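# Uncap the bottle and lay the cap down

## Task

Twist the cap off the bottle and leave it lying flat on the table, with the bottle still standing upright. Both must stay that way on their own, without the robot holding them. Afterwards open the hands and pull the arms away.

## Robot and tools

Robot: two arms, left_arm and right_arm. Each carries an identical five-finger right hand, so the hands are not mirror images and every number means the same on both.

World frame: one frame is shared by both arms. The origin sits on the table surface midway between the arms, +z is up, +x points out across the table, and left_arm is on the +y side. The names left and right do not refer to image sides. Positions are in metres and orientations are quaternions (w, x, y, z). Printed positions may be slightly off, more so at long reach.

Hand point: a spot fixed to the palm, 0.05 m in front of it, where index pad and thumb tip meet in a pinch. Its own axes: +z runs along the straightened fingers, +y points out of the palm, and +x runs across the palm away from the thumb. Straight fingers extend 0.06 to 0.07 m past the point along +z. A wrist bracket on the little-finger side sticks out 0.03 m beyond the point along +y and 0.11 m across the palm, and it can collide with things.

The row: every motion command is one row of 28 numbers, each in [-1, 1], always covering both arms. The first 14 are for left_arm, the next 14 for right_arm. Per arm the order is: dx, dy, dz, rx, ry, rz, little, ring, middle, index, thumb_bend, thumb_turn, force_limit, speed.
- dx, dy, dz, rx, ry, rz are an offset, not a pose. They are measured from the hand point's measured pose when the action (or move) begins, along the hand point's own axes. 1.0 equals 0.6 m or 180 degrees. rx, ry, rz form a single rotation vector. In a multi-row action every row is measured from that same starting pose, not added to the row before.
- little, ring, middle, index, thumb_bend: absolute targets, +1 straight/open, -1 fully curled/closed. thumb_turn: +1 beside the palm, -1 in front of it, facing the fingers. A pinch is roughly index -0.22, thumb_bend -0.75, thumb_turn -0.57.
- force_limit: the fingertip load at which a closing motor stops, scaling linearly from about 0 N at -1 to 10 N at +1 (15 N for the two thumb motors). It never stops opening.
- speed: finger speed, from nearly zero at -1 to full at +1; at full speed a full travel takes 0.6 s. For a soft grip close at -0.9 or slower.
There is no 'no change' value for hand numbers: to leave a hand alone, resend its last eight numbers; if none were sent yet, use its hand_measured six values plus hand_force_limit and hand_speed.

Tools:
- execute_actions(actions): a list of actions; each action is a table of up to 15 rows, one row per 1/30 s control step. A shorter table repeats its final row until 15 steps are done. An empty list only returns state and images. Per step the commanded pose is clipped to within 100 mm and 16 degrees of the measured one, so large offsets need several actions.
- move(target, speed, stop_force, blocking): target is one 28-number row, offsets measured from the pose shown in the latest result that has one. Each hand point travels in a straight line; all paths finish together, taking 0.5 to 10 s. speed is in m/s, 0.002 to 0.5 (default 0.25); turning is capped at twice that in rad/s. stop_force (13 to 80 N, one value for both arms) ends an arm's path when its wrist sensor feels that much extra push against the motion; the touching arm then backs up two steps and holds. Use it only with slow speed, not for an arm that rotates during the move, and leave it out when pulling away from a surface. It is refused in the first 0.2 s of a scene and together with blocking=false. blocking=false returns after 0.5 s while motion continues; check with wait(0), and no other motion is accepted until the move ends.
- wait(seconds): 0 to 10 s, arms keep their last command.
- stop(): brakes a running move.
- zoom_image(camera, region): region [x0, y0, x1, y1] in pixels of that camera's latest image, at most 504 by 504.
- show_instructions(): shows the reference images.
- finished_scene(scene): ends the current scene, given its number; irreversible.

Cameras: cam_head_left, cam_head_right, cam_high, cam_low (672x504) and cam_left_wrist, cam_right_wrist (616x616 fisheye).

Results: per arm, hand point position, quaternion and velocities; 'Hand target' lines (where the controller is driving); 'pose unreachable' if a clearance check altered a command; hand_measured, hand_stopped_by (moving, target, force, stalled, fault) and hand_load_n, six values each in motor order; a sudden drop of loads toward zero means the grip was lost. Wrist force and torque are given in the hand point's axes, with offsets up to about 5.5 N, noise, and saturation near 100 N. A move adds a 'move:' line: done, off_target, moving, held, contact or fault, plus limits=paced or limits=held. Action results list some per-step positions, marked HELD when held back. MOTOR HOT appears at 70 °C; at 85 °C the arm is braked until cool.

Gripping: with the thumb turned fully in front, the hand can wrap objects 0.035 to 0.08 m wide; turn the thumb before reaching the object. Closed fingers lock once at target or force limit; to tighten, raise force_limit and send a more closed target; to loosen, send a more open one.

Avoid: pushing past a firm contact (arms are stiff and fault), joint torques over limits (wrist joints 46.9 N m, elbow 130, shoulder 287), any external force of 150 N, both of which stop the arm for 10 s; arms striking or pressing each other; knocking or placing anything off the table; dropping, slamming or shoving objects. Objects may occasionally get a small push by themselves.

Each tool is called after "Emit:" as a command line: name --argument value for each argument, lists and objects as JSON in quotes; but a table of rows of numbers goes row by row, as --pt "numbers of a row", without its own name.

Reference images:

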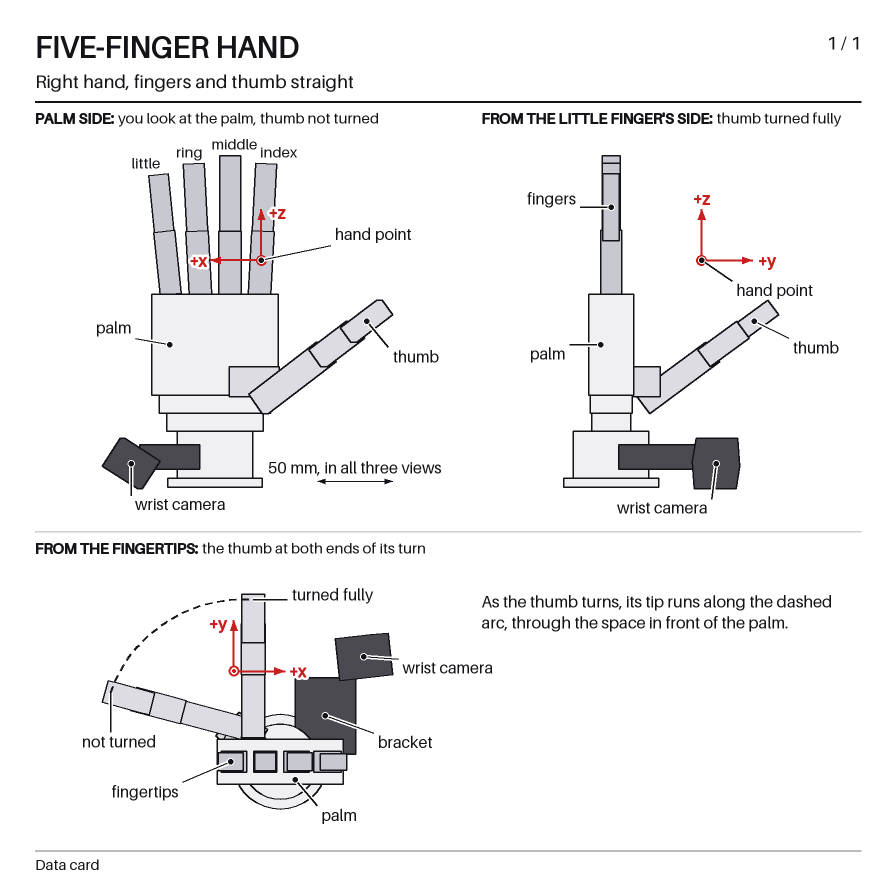

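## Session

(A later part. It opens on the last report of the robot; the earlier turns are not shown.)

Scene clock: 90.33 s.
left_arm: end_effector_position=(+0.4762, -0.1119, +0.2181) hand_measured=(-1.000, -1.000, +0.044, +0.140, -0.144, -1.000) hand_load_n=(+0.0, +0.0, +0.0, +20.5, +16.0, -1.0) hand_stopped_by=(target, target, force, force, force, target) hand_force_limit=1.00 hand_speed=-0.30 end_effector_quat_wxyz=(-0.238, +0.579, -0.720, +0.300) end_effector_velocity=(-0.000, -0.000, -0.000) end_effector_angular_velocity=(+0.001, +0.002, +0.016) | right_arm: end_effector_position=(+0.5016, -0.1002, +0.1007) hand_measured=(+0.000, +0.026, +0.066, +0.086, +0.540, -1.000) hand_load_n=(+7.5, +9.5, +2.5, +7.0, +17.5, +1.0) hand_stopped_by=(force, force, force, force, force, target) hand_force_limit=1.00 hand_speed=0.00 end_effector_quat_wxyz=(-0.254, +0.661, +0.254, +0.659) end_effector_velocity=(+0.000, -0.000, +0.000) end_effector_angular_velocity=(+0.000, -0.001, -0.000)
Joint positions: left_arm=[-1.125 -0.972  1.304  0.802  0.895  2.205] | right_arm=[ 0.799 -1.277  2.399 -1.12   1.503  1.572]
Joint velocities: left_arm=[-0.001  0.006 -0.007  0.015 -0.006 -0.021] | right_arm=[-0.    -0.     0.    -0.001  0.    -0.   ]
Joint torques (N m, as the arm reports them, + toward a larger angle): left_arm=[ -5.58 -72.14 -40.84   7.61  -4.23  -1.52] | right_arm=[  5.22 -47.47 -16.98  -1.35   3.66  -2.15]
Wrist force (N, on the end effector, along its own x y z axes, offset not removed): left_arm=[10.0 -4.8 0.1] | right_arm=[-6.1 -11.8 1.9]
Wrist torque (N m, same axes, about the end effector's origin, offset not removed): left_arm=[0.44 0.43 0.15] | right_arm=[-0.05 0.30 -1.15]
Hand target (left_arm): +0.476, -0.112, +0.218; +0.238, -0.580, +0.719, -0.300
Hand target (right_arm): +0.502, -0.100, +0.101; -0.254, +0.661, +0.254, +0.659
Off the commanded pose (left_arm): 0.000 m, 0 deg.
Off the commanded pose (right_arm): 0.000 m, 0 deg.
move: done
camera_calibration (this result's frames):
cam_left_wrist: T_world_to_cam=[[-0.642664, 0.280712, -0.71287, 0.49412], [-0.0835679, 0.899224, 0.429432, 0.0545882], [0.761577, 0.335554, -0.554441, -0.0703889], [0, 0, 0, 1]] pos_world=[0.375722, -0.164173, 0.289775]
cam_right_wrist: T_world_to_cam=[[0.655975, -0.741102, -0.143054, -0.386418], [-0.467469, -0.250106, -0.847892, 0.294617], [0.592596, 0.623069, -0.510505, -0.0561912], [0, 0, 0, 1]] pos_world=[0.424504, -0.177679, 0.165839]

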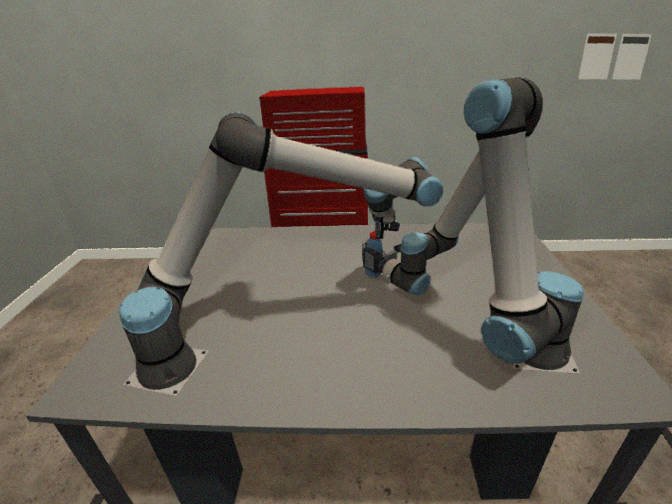

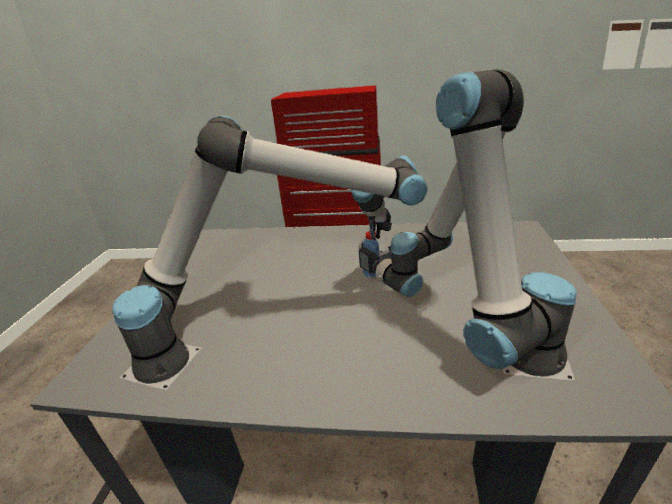

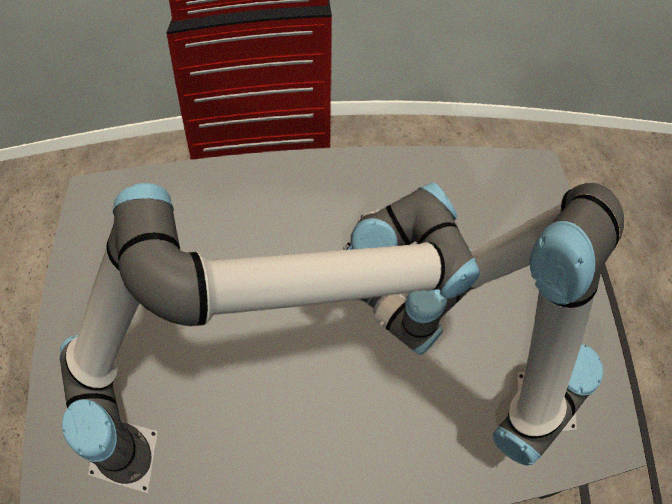

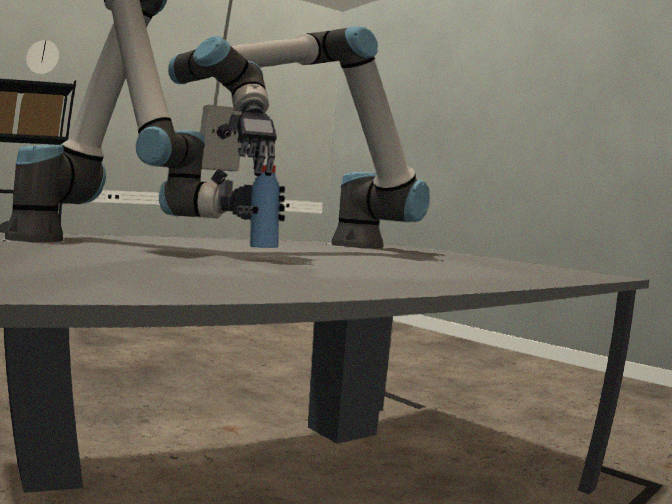

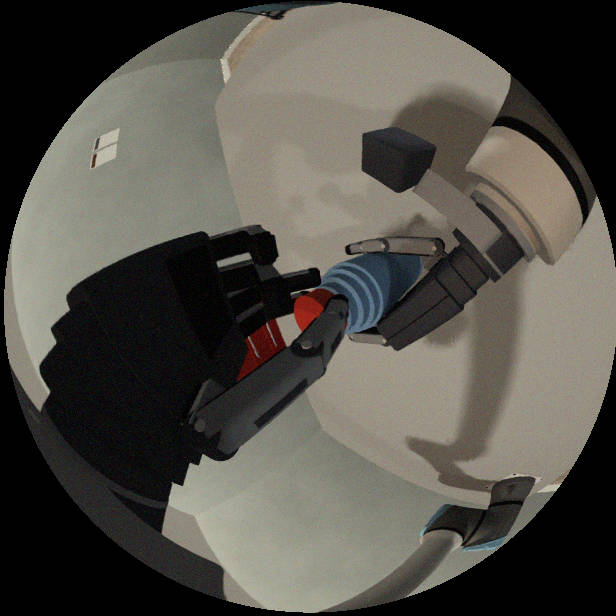

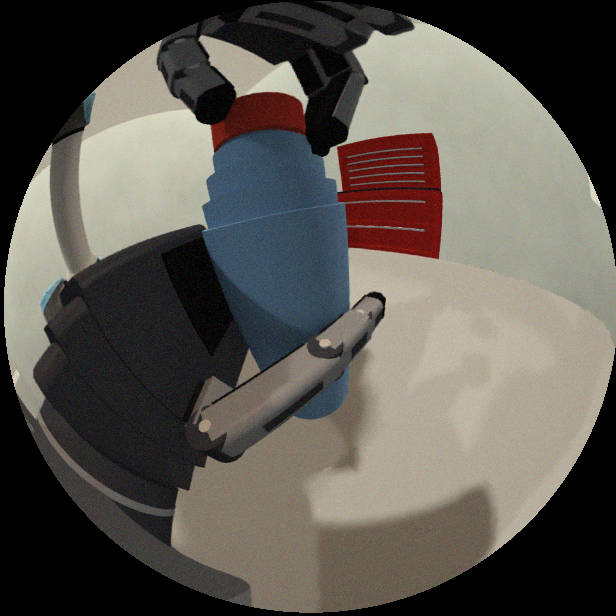

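Emit:
move --target '[0,0,0,0,0,0,-1,-1,0.4,0.4,0.5,-1,1,0.5, 0,0,0,0,0,0,-0.9,-1,-1,-0.9,-0.9,-1,1,0]'

Emit:
move --target '[0,0,0,0,0.36,0.36,-1,-1,0.4,0.4,0.5,-1,1,0.5, 0,0,0,0,0,0,-1,-0.9,-0.9,-1,-1,-1,1,0]' --speed 0.4

Emit:
move --target '[0,0,0,0,0,0,-1,-1,-1,-1,-1,-1,1,-0.3, 0,0,0,0,0,0,-1,-0.9,-0.9,-1,-1,-1,1,0]'

Emit:
move --target '[0,0,0,0,-0.36,-0.36,-1,-1,-1,-1,-1,-1,1,-0.3, 0,0,0,0,0,0,-1,-0.9,-0.9,-1,-1,-1,1,0]' --speed 0.15

Scene clock: 91.40 s.
left_arm: end_effector_position=(+0.4761, -0.1120, +0.2181) hand_measured=(-1.000, -1.000, +0.400, +0.400, +0.500, -1.000) hand_load_n=(+0.0, +0.0, +0.0, +0.0, +0.0, +0.0) hand_stopped_by=(target, target, target, target, target, target) hand_force_limit=1.00 hand_speed=0.50 end_effector_quat_wxyz=(-0.238, +0.579, -0.720, +0.300) end_effector_velocity=(-0.000, -0.000, +0.001) end_effector_angular_velocity=(-0.002, -0.000, -0.001) | right_arm: end_effector_position=(+0.5016, -0.1002, +0.1007) hand_measured=(+0.000, +0.026, +0.066, +0.086, +0.540, -1.000) hand_load_n=(+4.0, +6.5, +2.0, +8.0, +17.0, +5.5) hand_stopped_by=(force, force, force, force, force, target) hand_force_limit=1.00 hand_speed=0.00 end_effector_quat_wxyz=(-0.254, +0.661, +0.254, +0.659) end_effector_velocity=(+0.000, +0.000, +0.001) end_effector_angular_velocity=(+0.001, -0.001, +0.000)
Joint positions: left_arm=[-1.125 -0.972  1.304  0.802  0.895  2.205] | right_arm=[ 0.799 -1.277  2.399 -1.12   1.503  1.572]
Joint velocities: left_arm=[-0.    -0.001  0.    -0.001  0.001  0.001] | right_arm=[ 0.    -0.001 -0.    -0.    -0.     0.   ]
Joint torques (N m, as the arm reports them, + toward a larger angle): left_arm=[ 11.85 -88.37 -28.54   0.72   1.63   1.56] | right_arm=[  2.35 -45.9  -17.05  -1.6    2.45  -2.7 ]
Wrist force (N, on the end effector, along its own x y z axes, offset not removed): left_arm=[3.9 0.4 -1.5] | right_arm=[0.2 -2.8 4.9]
Wrist torque (N m, same axes, about the end effector's origin, offset not removed): left_arm=[-0.05 -0.56 0.26] | right_arm=[-0.98 -0.12 -0.04]
Hand target (left_arm): +0.476, -0.112, +0.218; +0.238, -0.579, +0.720, -0.300
Hand target (right_arm): +0.502, -0.100, +0.101; -0.254, +0.661, +0.254, +0.659
Off the commanded pose (left_arm): 0.000 m, 0 deg.
Off the commanded pose (right_arm): 0.000 m, 0 deg.
move: done
camera_calibration (this result's frames):
cam_left_wrist: T_world_to_cam=[[-0.642669, 0.280726, -0.71286, 0.494094], [-0.0835824, 0.899208, 0.429463, 0.0546226], [0.761571, 0.335585, -0.55443, -0.070322], [0, 0, 0, 1]] pos_world=[0.37566, -0.164223, 0.289773]
cam_right_wrist: T_world_to_cam=[[0.655964, -0.741112, -0.143054, -0.386418], [-0.467472, -0.250099, -0.847892, 0.29462], [0.592605, 0.62306, -0.510505, -0.0561955], [0, 0, 0, 1]] pos_world=[0.424505, -0.177681, 0.165839]

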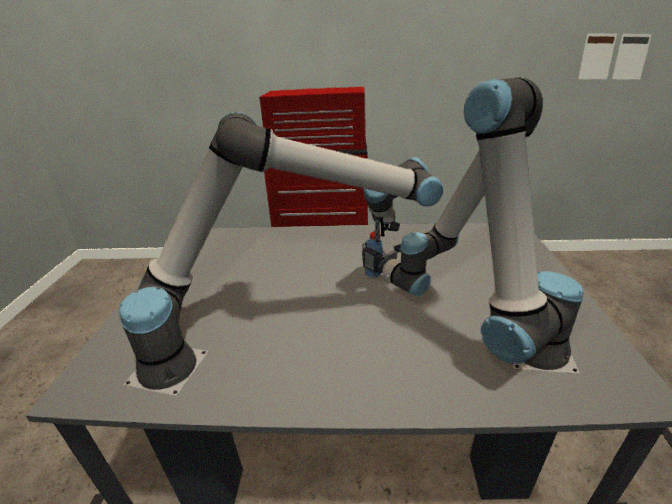

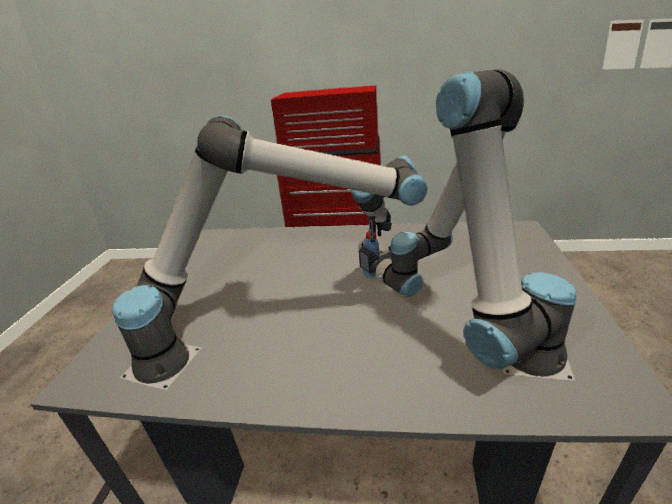

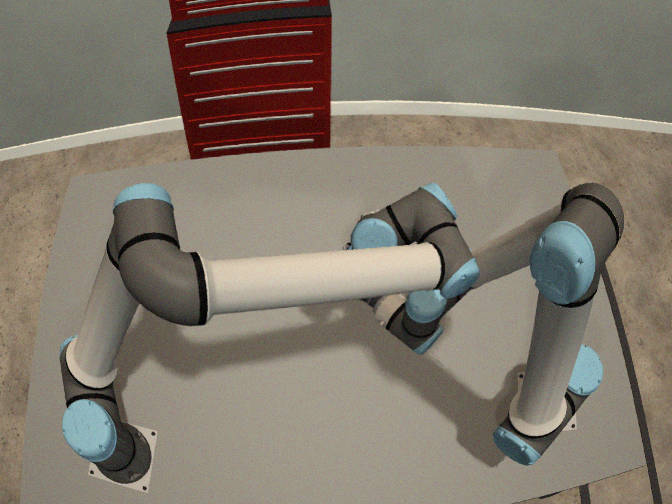

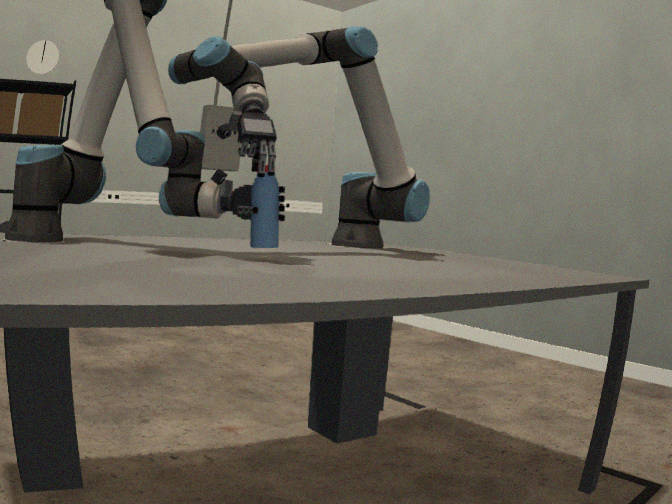

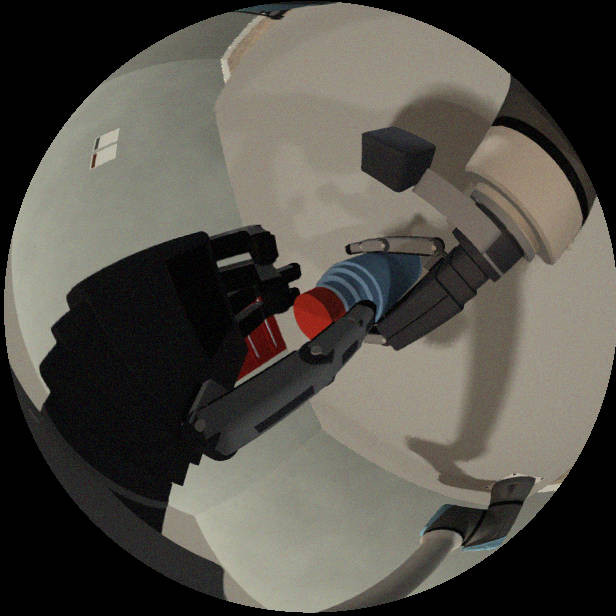

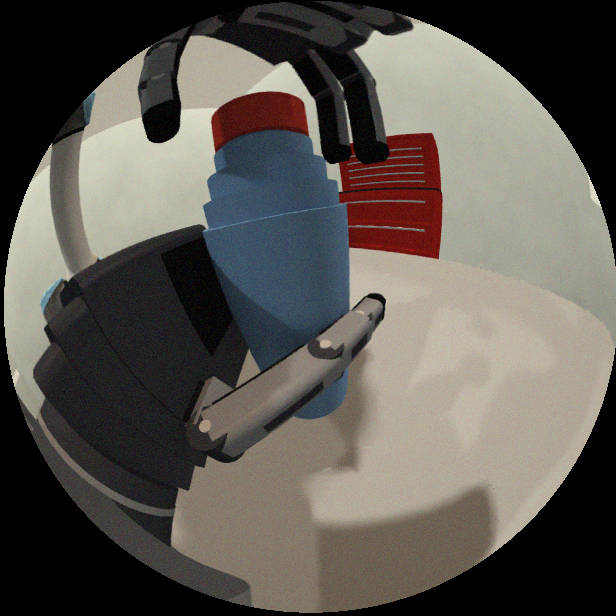

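Scene clock: 94.07 s.
left_arm: end_effector_position=(+0.4760, -0.1119, +0.2180) hand_measured=(-1.000, -1.000, +0.400, +0.400, +0.500, -1.000) hand_load_n=(+0.0, +0.0, +0.0, +0.0, +0.0, +0.0) hand_stopped_by=(target, target, target, target, target, target) hand_force_limit=1.00 hand_speed=0.50 end_effector_quat_wxyz=(-0.047, +0.112, +0.916, -0.382) end_effector_velocity=(-0.000, -0.000, +0.000) end_effector_angular_velocity=(+0.004, -0.000, -0.017) | right_arm: end_effector_position=(+0.5016, -0.1002, +0.1007) hand_measured=(-0.072, -0.018, +0.006, +0.052, +0.564, -1.000) hand_load_n=(+13.5, +5.5, +11.5, +9.0, +29.0, +14.0) hand_stopped_by=(force, force, force, force, force, target) hand_force_limit=1.00 hand_speed=0.00 end_effector_quat_wxyz=(-0.254, +0.661, +0.254, +0.659) end_effector_velocity=(+0.001, +0.001, +0.001) end_effector_angular_velocity=(+0.002, -0.002, -0.000)
Joint positions: left_arm=[-0.862 -1.05   1.395  0.599  2.088  3.74 ] | right_arm=[ 0.799 -1.277  2.399 -1.12   1.503  1.572]
Joint velocities: left_arm=[ 0.002  0.005 -0.008  0.015  0.01   0.02 ] | right_arm=[-0.    -0.    -0.002 -0.     0.     0.   ]
Joint torques (N m, as the arm reports them, + toward a larger angle): left_arm=[ 10.45 -68.07 -46.52   3.51   3.44   1.24] | right_arm=[  6.06 -48.54 -16.8   -1.72   2.4   -2.17]
Wrist force (N, on the end effector, along its own x y z axes, offset not removed): left_arm=[-0.1 0.8 -3.2] | right_arm=[-2.1 -3.3 -1.6]
Wrist torque (N m, same axes, about the end effector's origin, offset not removed): left_arm=[0.09 0.12 -0.03] | right_arm=[-0.63 0.27 -0.19]
Hand target (left_arm): +0.476, -0.112, +0.218; -0.047, +0.113, +0.916, -0.382
Hand target (right_arm): +0.502, -0.100, +0.101; -0.254, +0.661, +0.254, +0.659
Off the commanded pose (left_arm): 0.000 m, 0 deg.
Off the commanded pose (right_arm): 0.000 m, 0 deg.
move: done
camera_calibration (this result's frames):
cam_left_wrist: T_world_to_cam=[[0.300284, 0.631129, -0.715196, 0.0848069], [0.89946, 0.062214, 0.432551, -0.507702], [0.317491, -0.773179, -0.548994, 0.0157889], [0, 0, 0, 1]] pos_world=[0.426179, -0.00973027, 0.288929]
cam_right_wrist: T_world_to_cam=[[0.655964, -0.741112, -0.143054, -0.386418], [-0.467472, -0.250099, -0.847892, 0.29462], [0.592605, 0.62306, -0.510505, -0.0561955], [0, 0, 0, 1]] pos_world=[0.424505, -0.177681, 0.165839]

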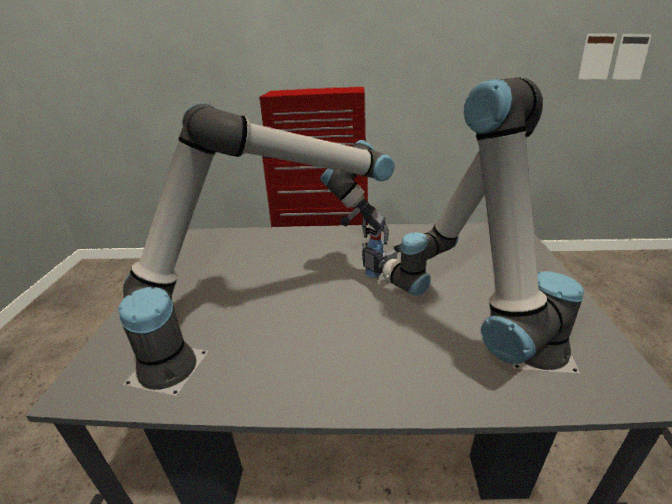

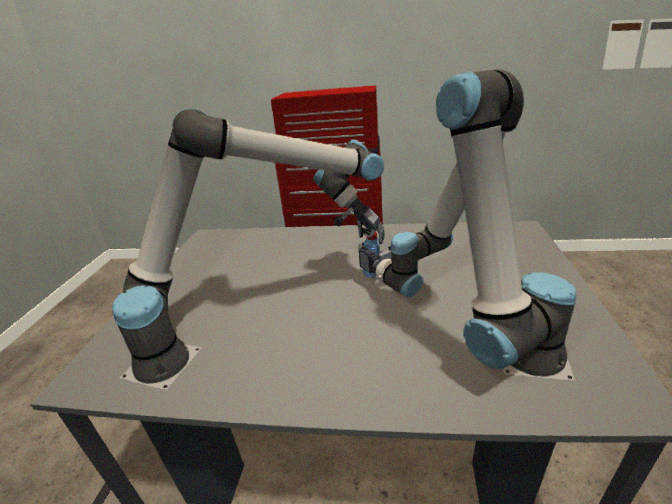

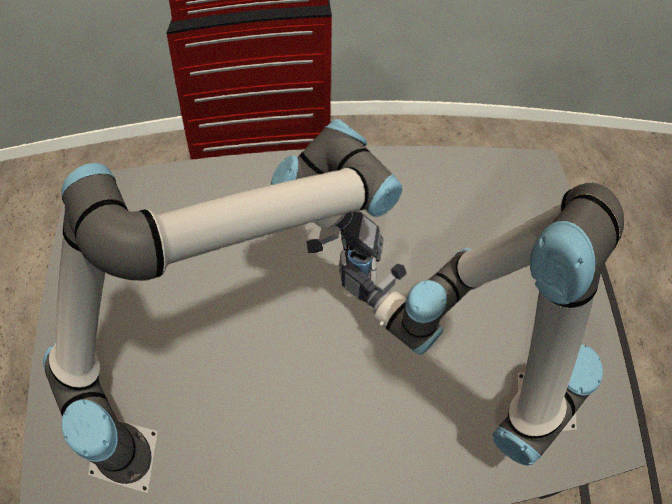

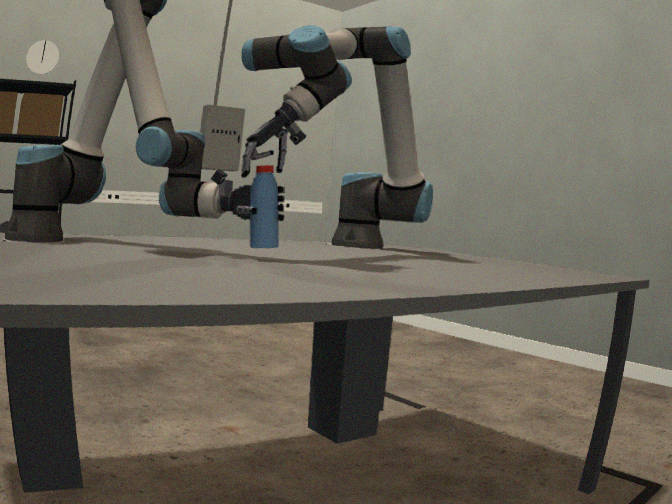

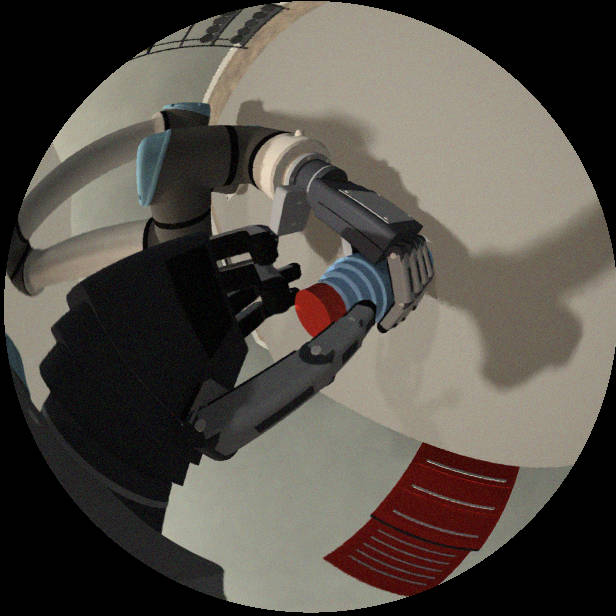

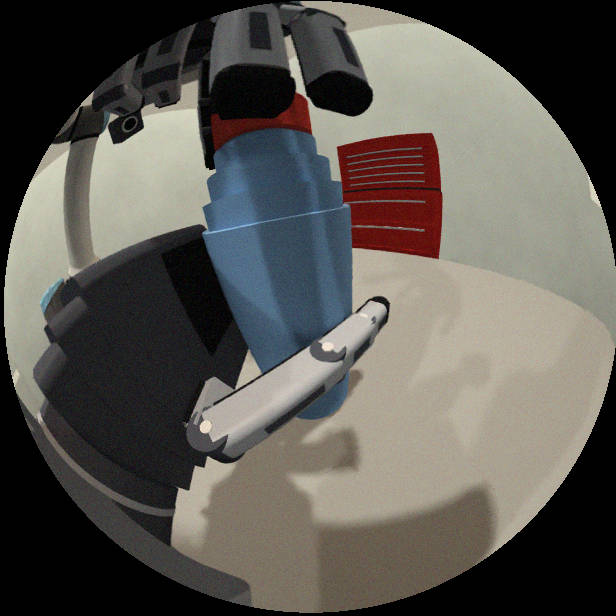

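Scene clock: 95.17 s.
left_arm: end_effector_position=(+0.4760, -0.1119, +0.2179) hand_measured=(-1.000, -1.000, +0.038, +0.112, -0.050, -1.000) hand_load_n=(+0.0, +0.0, +13.5, +13.5, +14.5, -2.5) hand_stopped_by=(target, target, force, force, force, target) hand_force_limit=1.00 hand_speed=-0.30 end_effector_quat_wxyz=(-0.047, +0.112, +0.916, -0.382) end_effector_velocity=(+0.000, +0.000, +0.001) end_effector_angular_velocity=(-0.001, -0.001, +0.000) | right_arm: end_effector_position=(+0.5016, -0.1002, +0.1007) hand_measured=(-0.072, -0.016, +0.006, +0.052, +0.564, -1.000) hand_load_n=(+19.0, +9.0, +13.0, +8.5, +28.0, +9.5) hand_stopped_by=(force, force, force, force, force, target) hand_force_limit=1.00 hand_speed=0.00 end_effector_quat_wxyz=(-0.254, +0.661, +0.254, +0.659) end_effector_velocity=(-0.000, -0.000, -0.000) end_effector_angular_velocity=(+0.000, +0.000, +0.000)
Joint positions: left_arm=[-0.862 -1.05   1.395  0.599  2.088  3.74 ] | right_arm=[ 0.799 -1.277  2.399 -1.12   1.503  1.572]
Joint velocities: left_arm=[ 0.    -0.001  0.    -0.    -0.     0.   ] | right_arm=[ 0. -0.  0.  0.  0.  0.]
Joint torques (N m, as the arm reports them, + toward a larger angle): left_arm=[  4.63 -82.52 -29.14   5.83  -5.    -1.65] | right_arm=[  4.49 -47.75 -17.07  -1.88   2.65  -2.48]
Wrist force (N, on the end effector, along its own x y z axes, offset not removed): left_arm=[7.5 -10.0 8.0] | right_arm=[0.3 -0.6 17.4]
Wrist torque (N m, same axes, about the end effector's origin, offset not removed): left_arm=[0.40 -0.22 0.08] | right_arm=[-0.24 -1.33 0.04]
Hand target (left_arm): +0.476, -0.112, +0.218; -0.047, +0.112, +0.916, -0.382
Hand target (right_arm): +0.502, -0.100, +0.101; -0.254, +0.661, +0.254, +0.659
Off the commanded pose (left_arm): 0.000 m, 0 deg.
Off the commanded pose (right_arm): 0.000 m, 0 deg.
move: done
camera_calibration (this result's frames):
cam_left_wrist: T_world_to_cam=[[0.300273, 0.631152, -0.715181, 0.0847837], [0.899461, 0.0622161, 0.432549, -0.507686], [0.3175, -0.77316, -0.549015, 0.0157869], [0, 0, 0, 1]] pos_world=[0.426173, -0.00971939, 0.288902]
cam_right_wrist: T_world_to_cam=[[0.655965, -0.741111, -0.143054, -0.386418], [-0.467472, -0.250099, -0.847892, 0.29462], [0.592605, 0.623061, -0.510505, -0.0561955], [0, 0, 0, 1]] pos_world=[0.424505, -0.177681, 0.165839]

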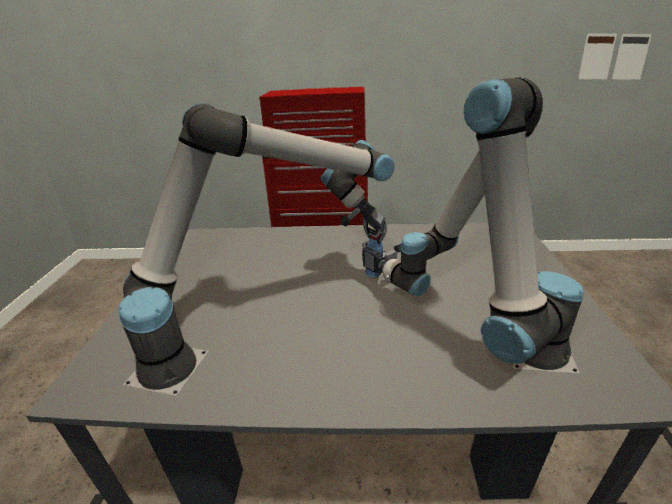

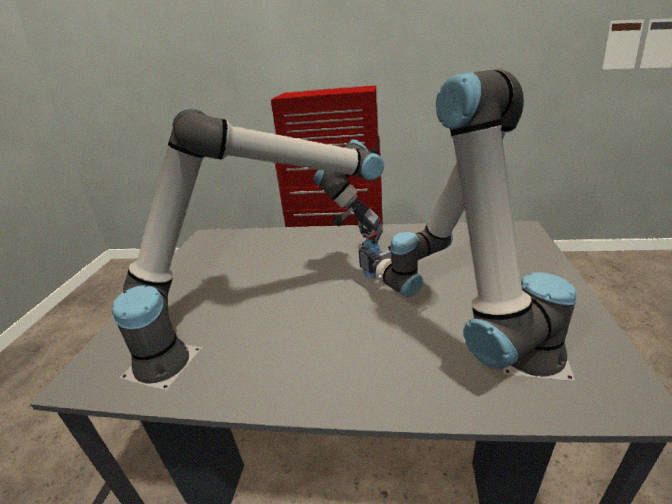

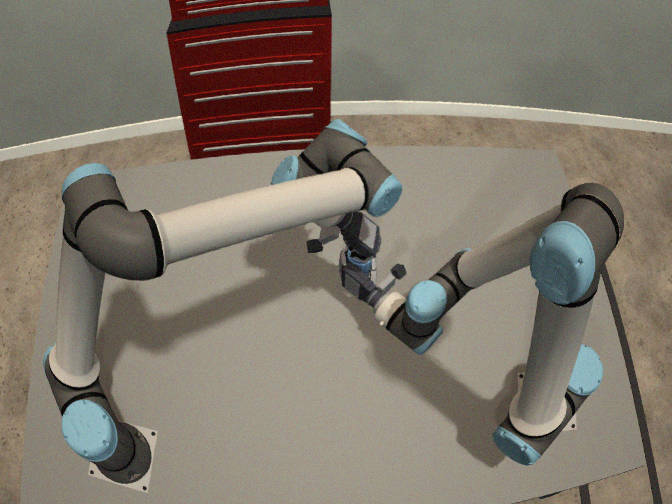

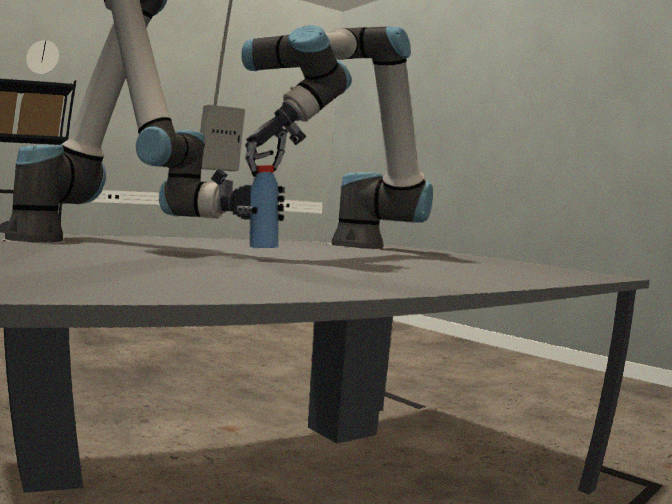

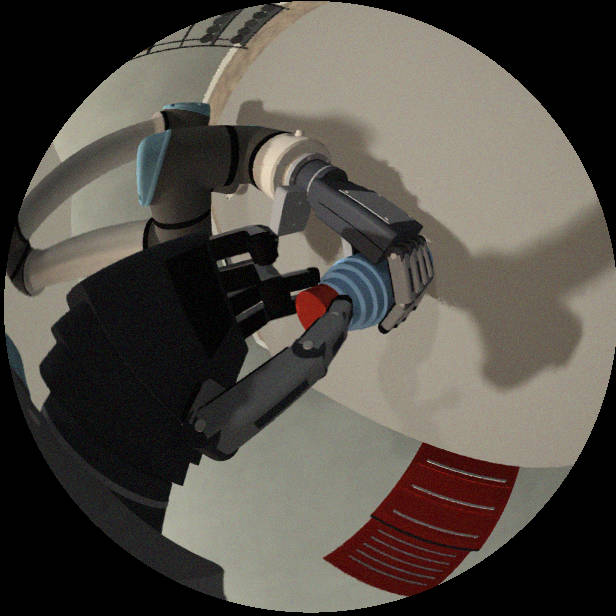

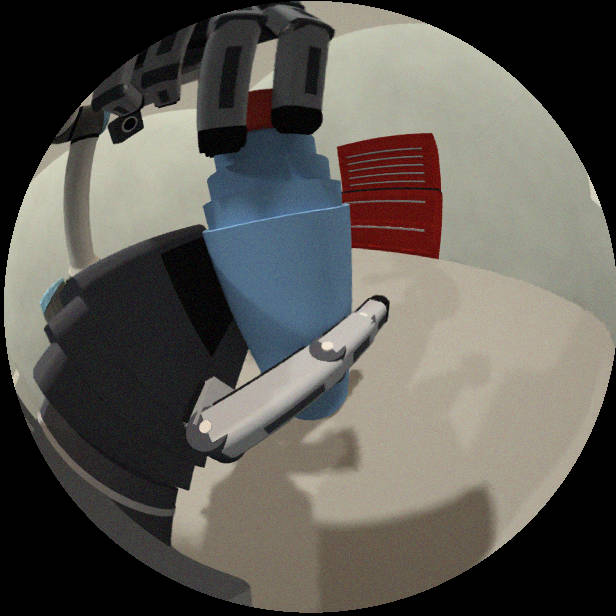

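Scene clock: 100.97 s.
left_arm: end_effector_position=(+0.4761, -0.1120, +0.2181) hand_measured=(-1.000, -1.000, +0.038, +0.112, -0.048, -1.000) hand_load_n=(+0.0, +0.0, +3.0, +20.0, +19.0, +3.0) hand_stopped_by=(target, target, force, force, force, target) hand_force_limit=1.00 hand_speed=-0.30 end_effector_quat_wxyz=(-0.238, +0.579, -0.719, +0.300) end_effector_velocity=(-0.000, +0.000, +0.001) end_effector_angular_velocity=(+0.001, +0.001, +0.016) | right_arm: end_effector_position=(+0.5016, -0.1002, +0.1007) hand_measured=(-0.072, -0.016, +0.006, +0.052, +0.564, -1.000) hand_load_n=(+16.5, +7.5, +12.0, +7.5, +27.0, +8.5) hand_stopped_by=(force, force, force, force, force, target) hand_force_limit=1.00 hand_speed=0.00 end_effector_quat_wxyz=(-0.254, +0.661, +0.254, +0.659) end_effector_velocity=(+0.001, +0.001, +0.001) end_effector_angular_velocity=(+0.001, -0.002, -0.000)
Joint positions: left_arm=[-1.125 -0.972  1.304  0.801  0.895  2.205] | right_arm=[ 0.799 -1.277  2.399 -1.12   1.503  1.572]
Joint velocities: left_arm=[-0.001  0.005 -0.007  0.016 -0.006 -0.02 ] | right_arm=[-0.    -0.    -0.001 -0.001  0.     0.   ]
Joint torques (N m, as the arm reports them, + toward a larger angle): left_arm=[ -5.69 -64.98 -34.67   8.15  -4.07  -1.21] | right_arm=[  5.24 -47.88 -15.63  -1.9    2.96  -2.19]
Wrist force (N, on the end effector, along its own x y z axes, offset not removed): left_arm=[12.3 -9.9 -1.8] | right_arm=[-5.0 -9.5 3.5]
Wrist torque (N m, same axes, about the end effector's origin, offset not removed): left_arm=[0.48 0.78 0.04] | right_arm=[0.71 -0.98 -0.48]
Hand target (left_arm): +0.476, -0.112, +0.218; +0.238, -0.580, +0.719, -0.300
Hand target (right_arm): +0.502, -0.100, +0.101; -0.254, +0.661, +0.254, +0.659
Off the commanded pose (left_arm): 0.000 m, 0 deg.
Off the commanded pose (right_arm): 0.000 m, 0 deg.
move: done
camera_calibration (this result's frames):
cam_left_wrist: T_world_to_cam=[[-0.642474, 0.280061, -0.713297, 0.494036], [-0.0839087, 0.899516, 0.428753, 0.0549399], [0.7617, 0.335315, -0.554417, -0.0704029], [0, 0, 0, 1]] pos_world=[0.375641, -0.164172, 0.289807]
cam_right_wrist: T_world_to_cam=[[0.655965, -0.741111, -0.143053, -0.386418], [-0.467472, -0.250099, -0.847892, 0.29462], [0.592605, 0.62306, -0.510505, -0.0561955], [0, 0, 0, 1]] pos_world=[0.424505, -0.177681, 0.165839]

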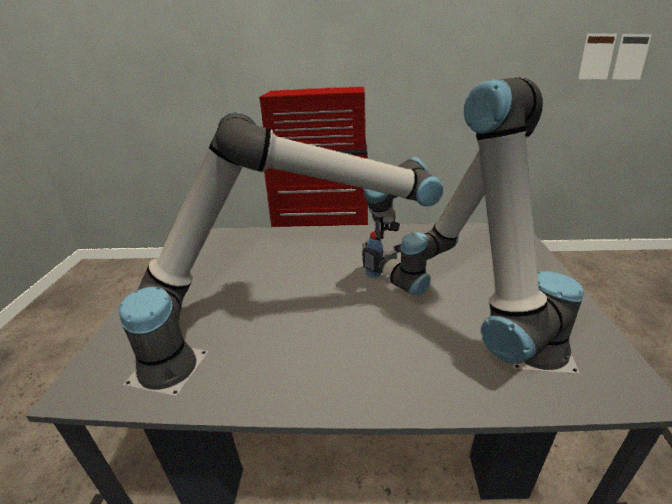

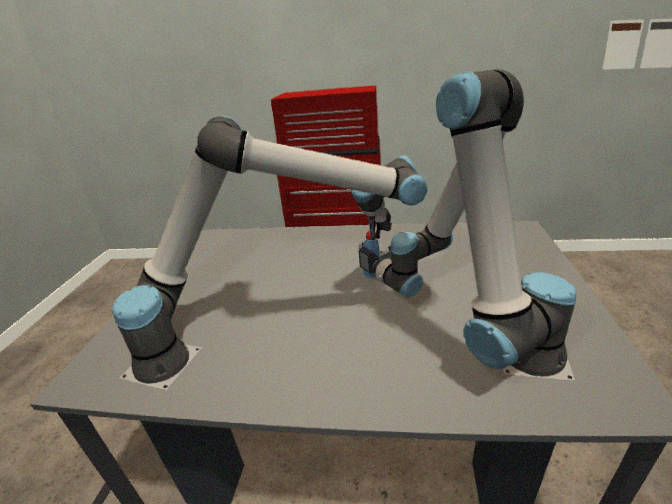

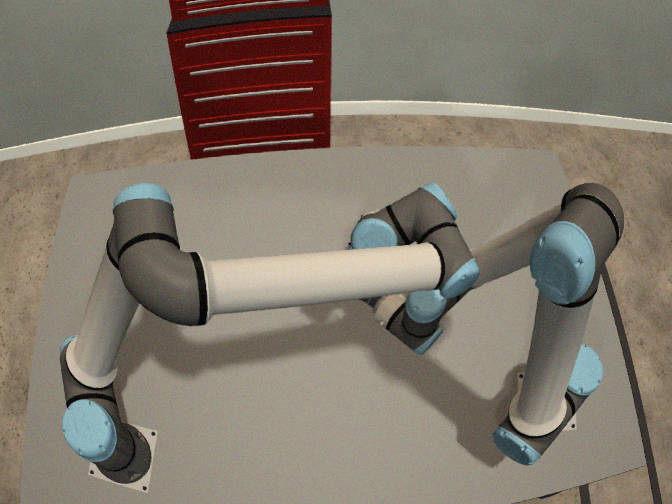

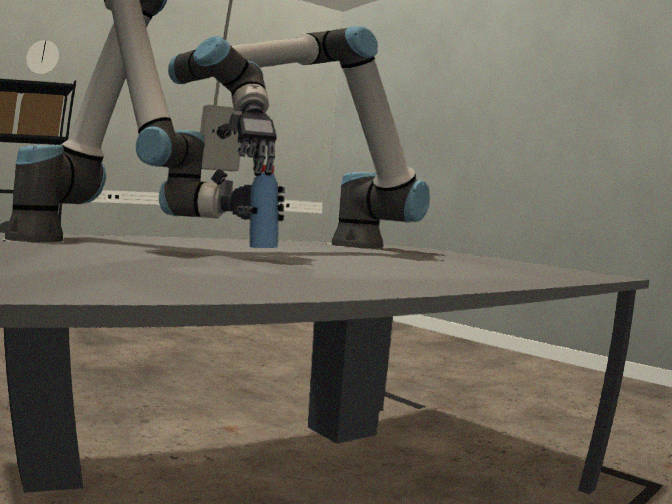

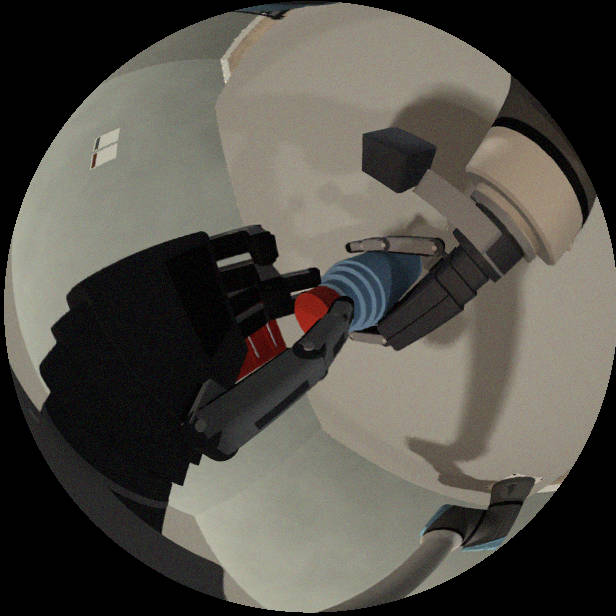

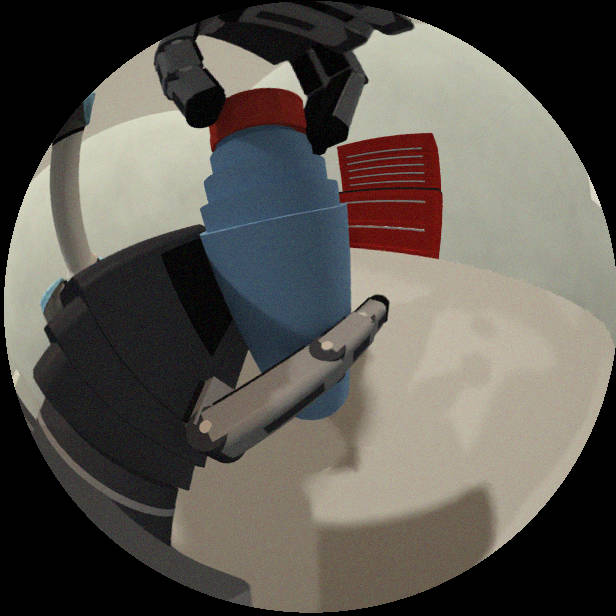

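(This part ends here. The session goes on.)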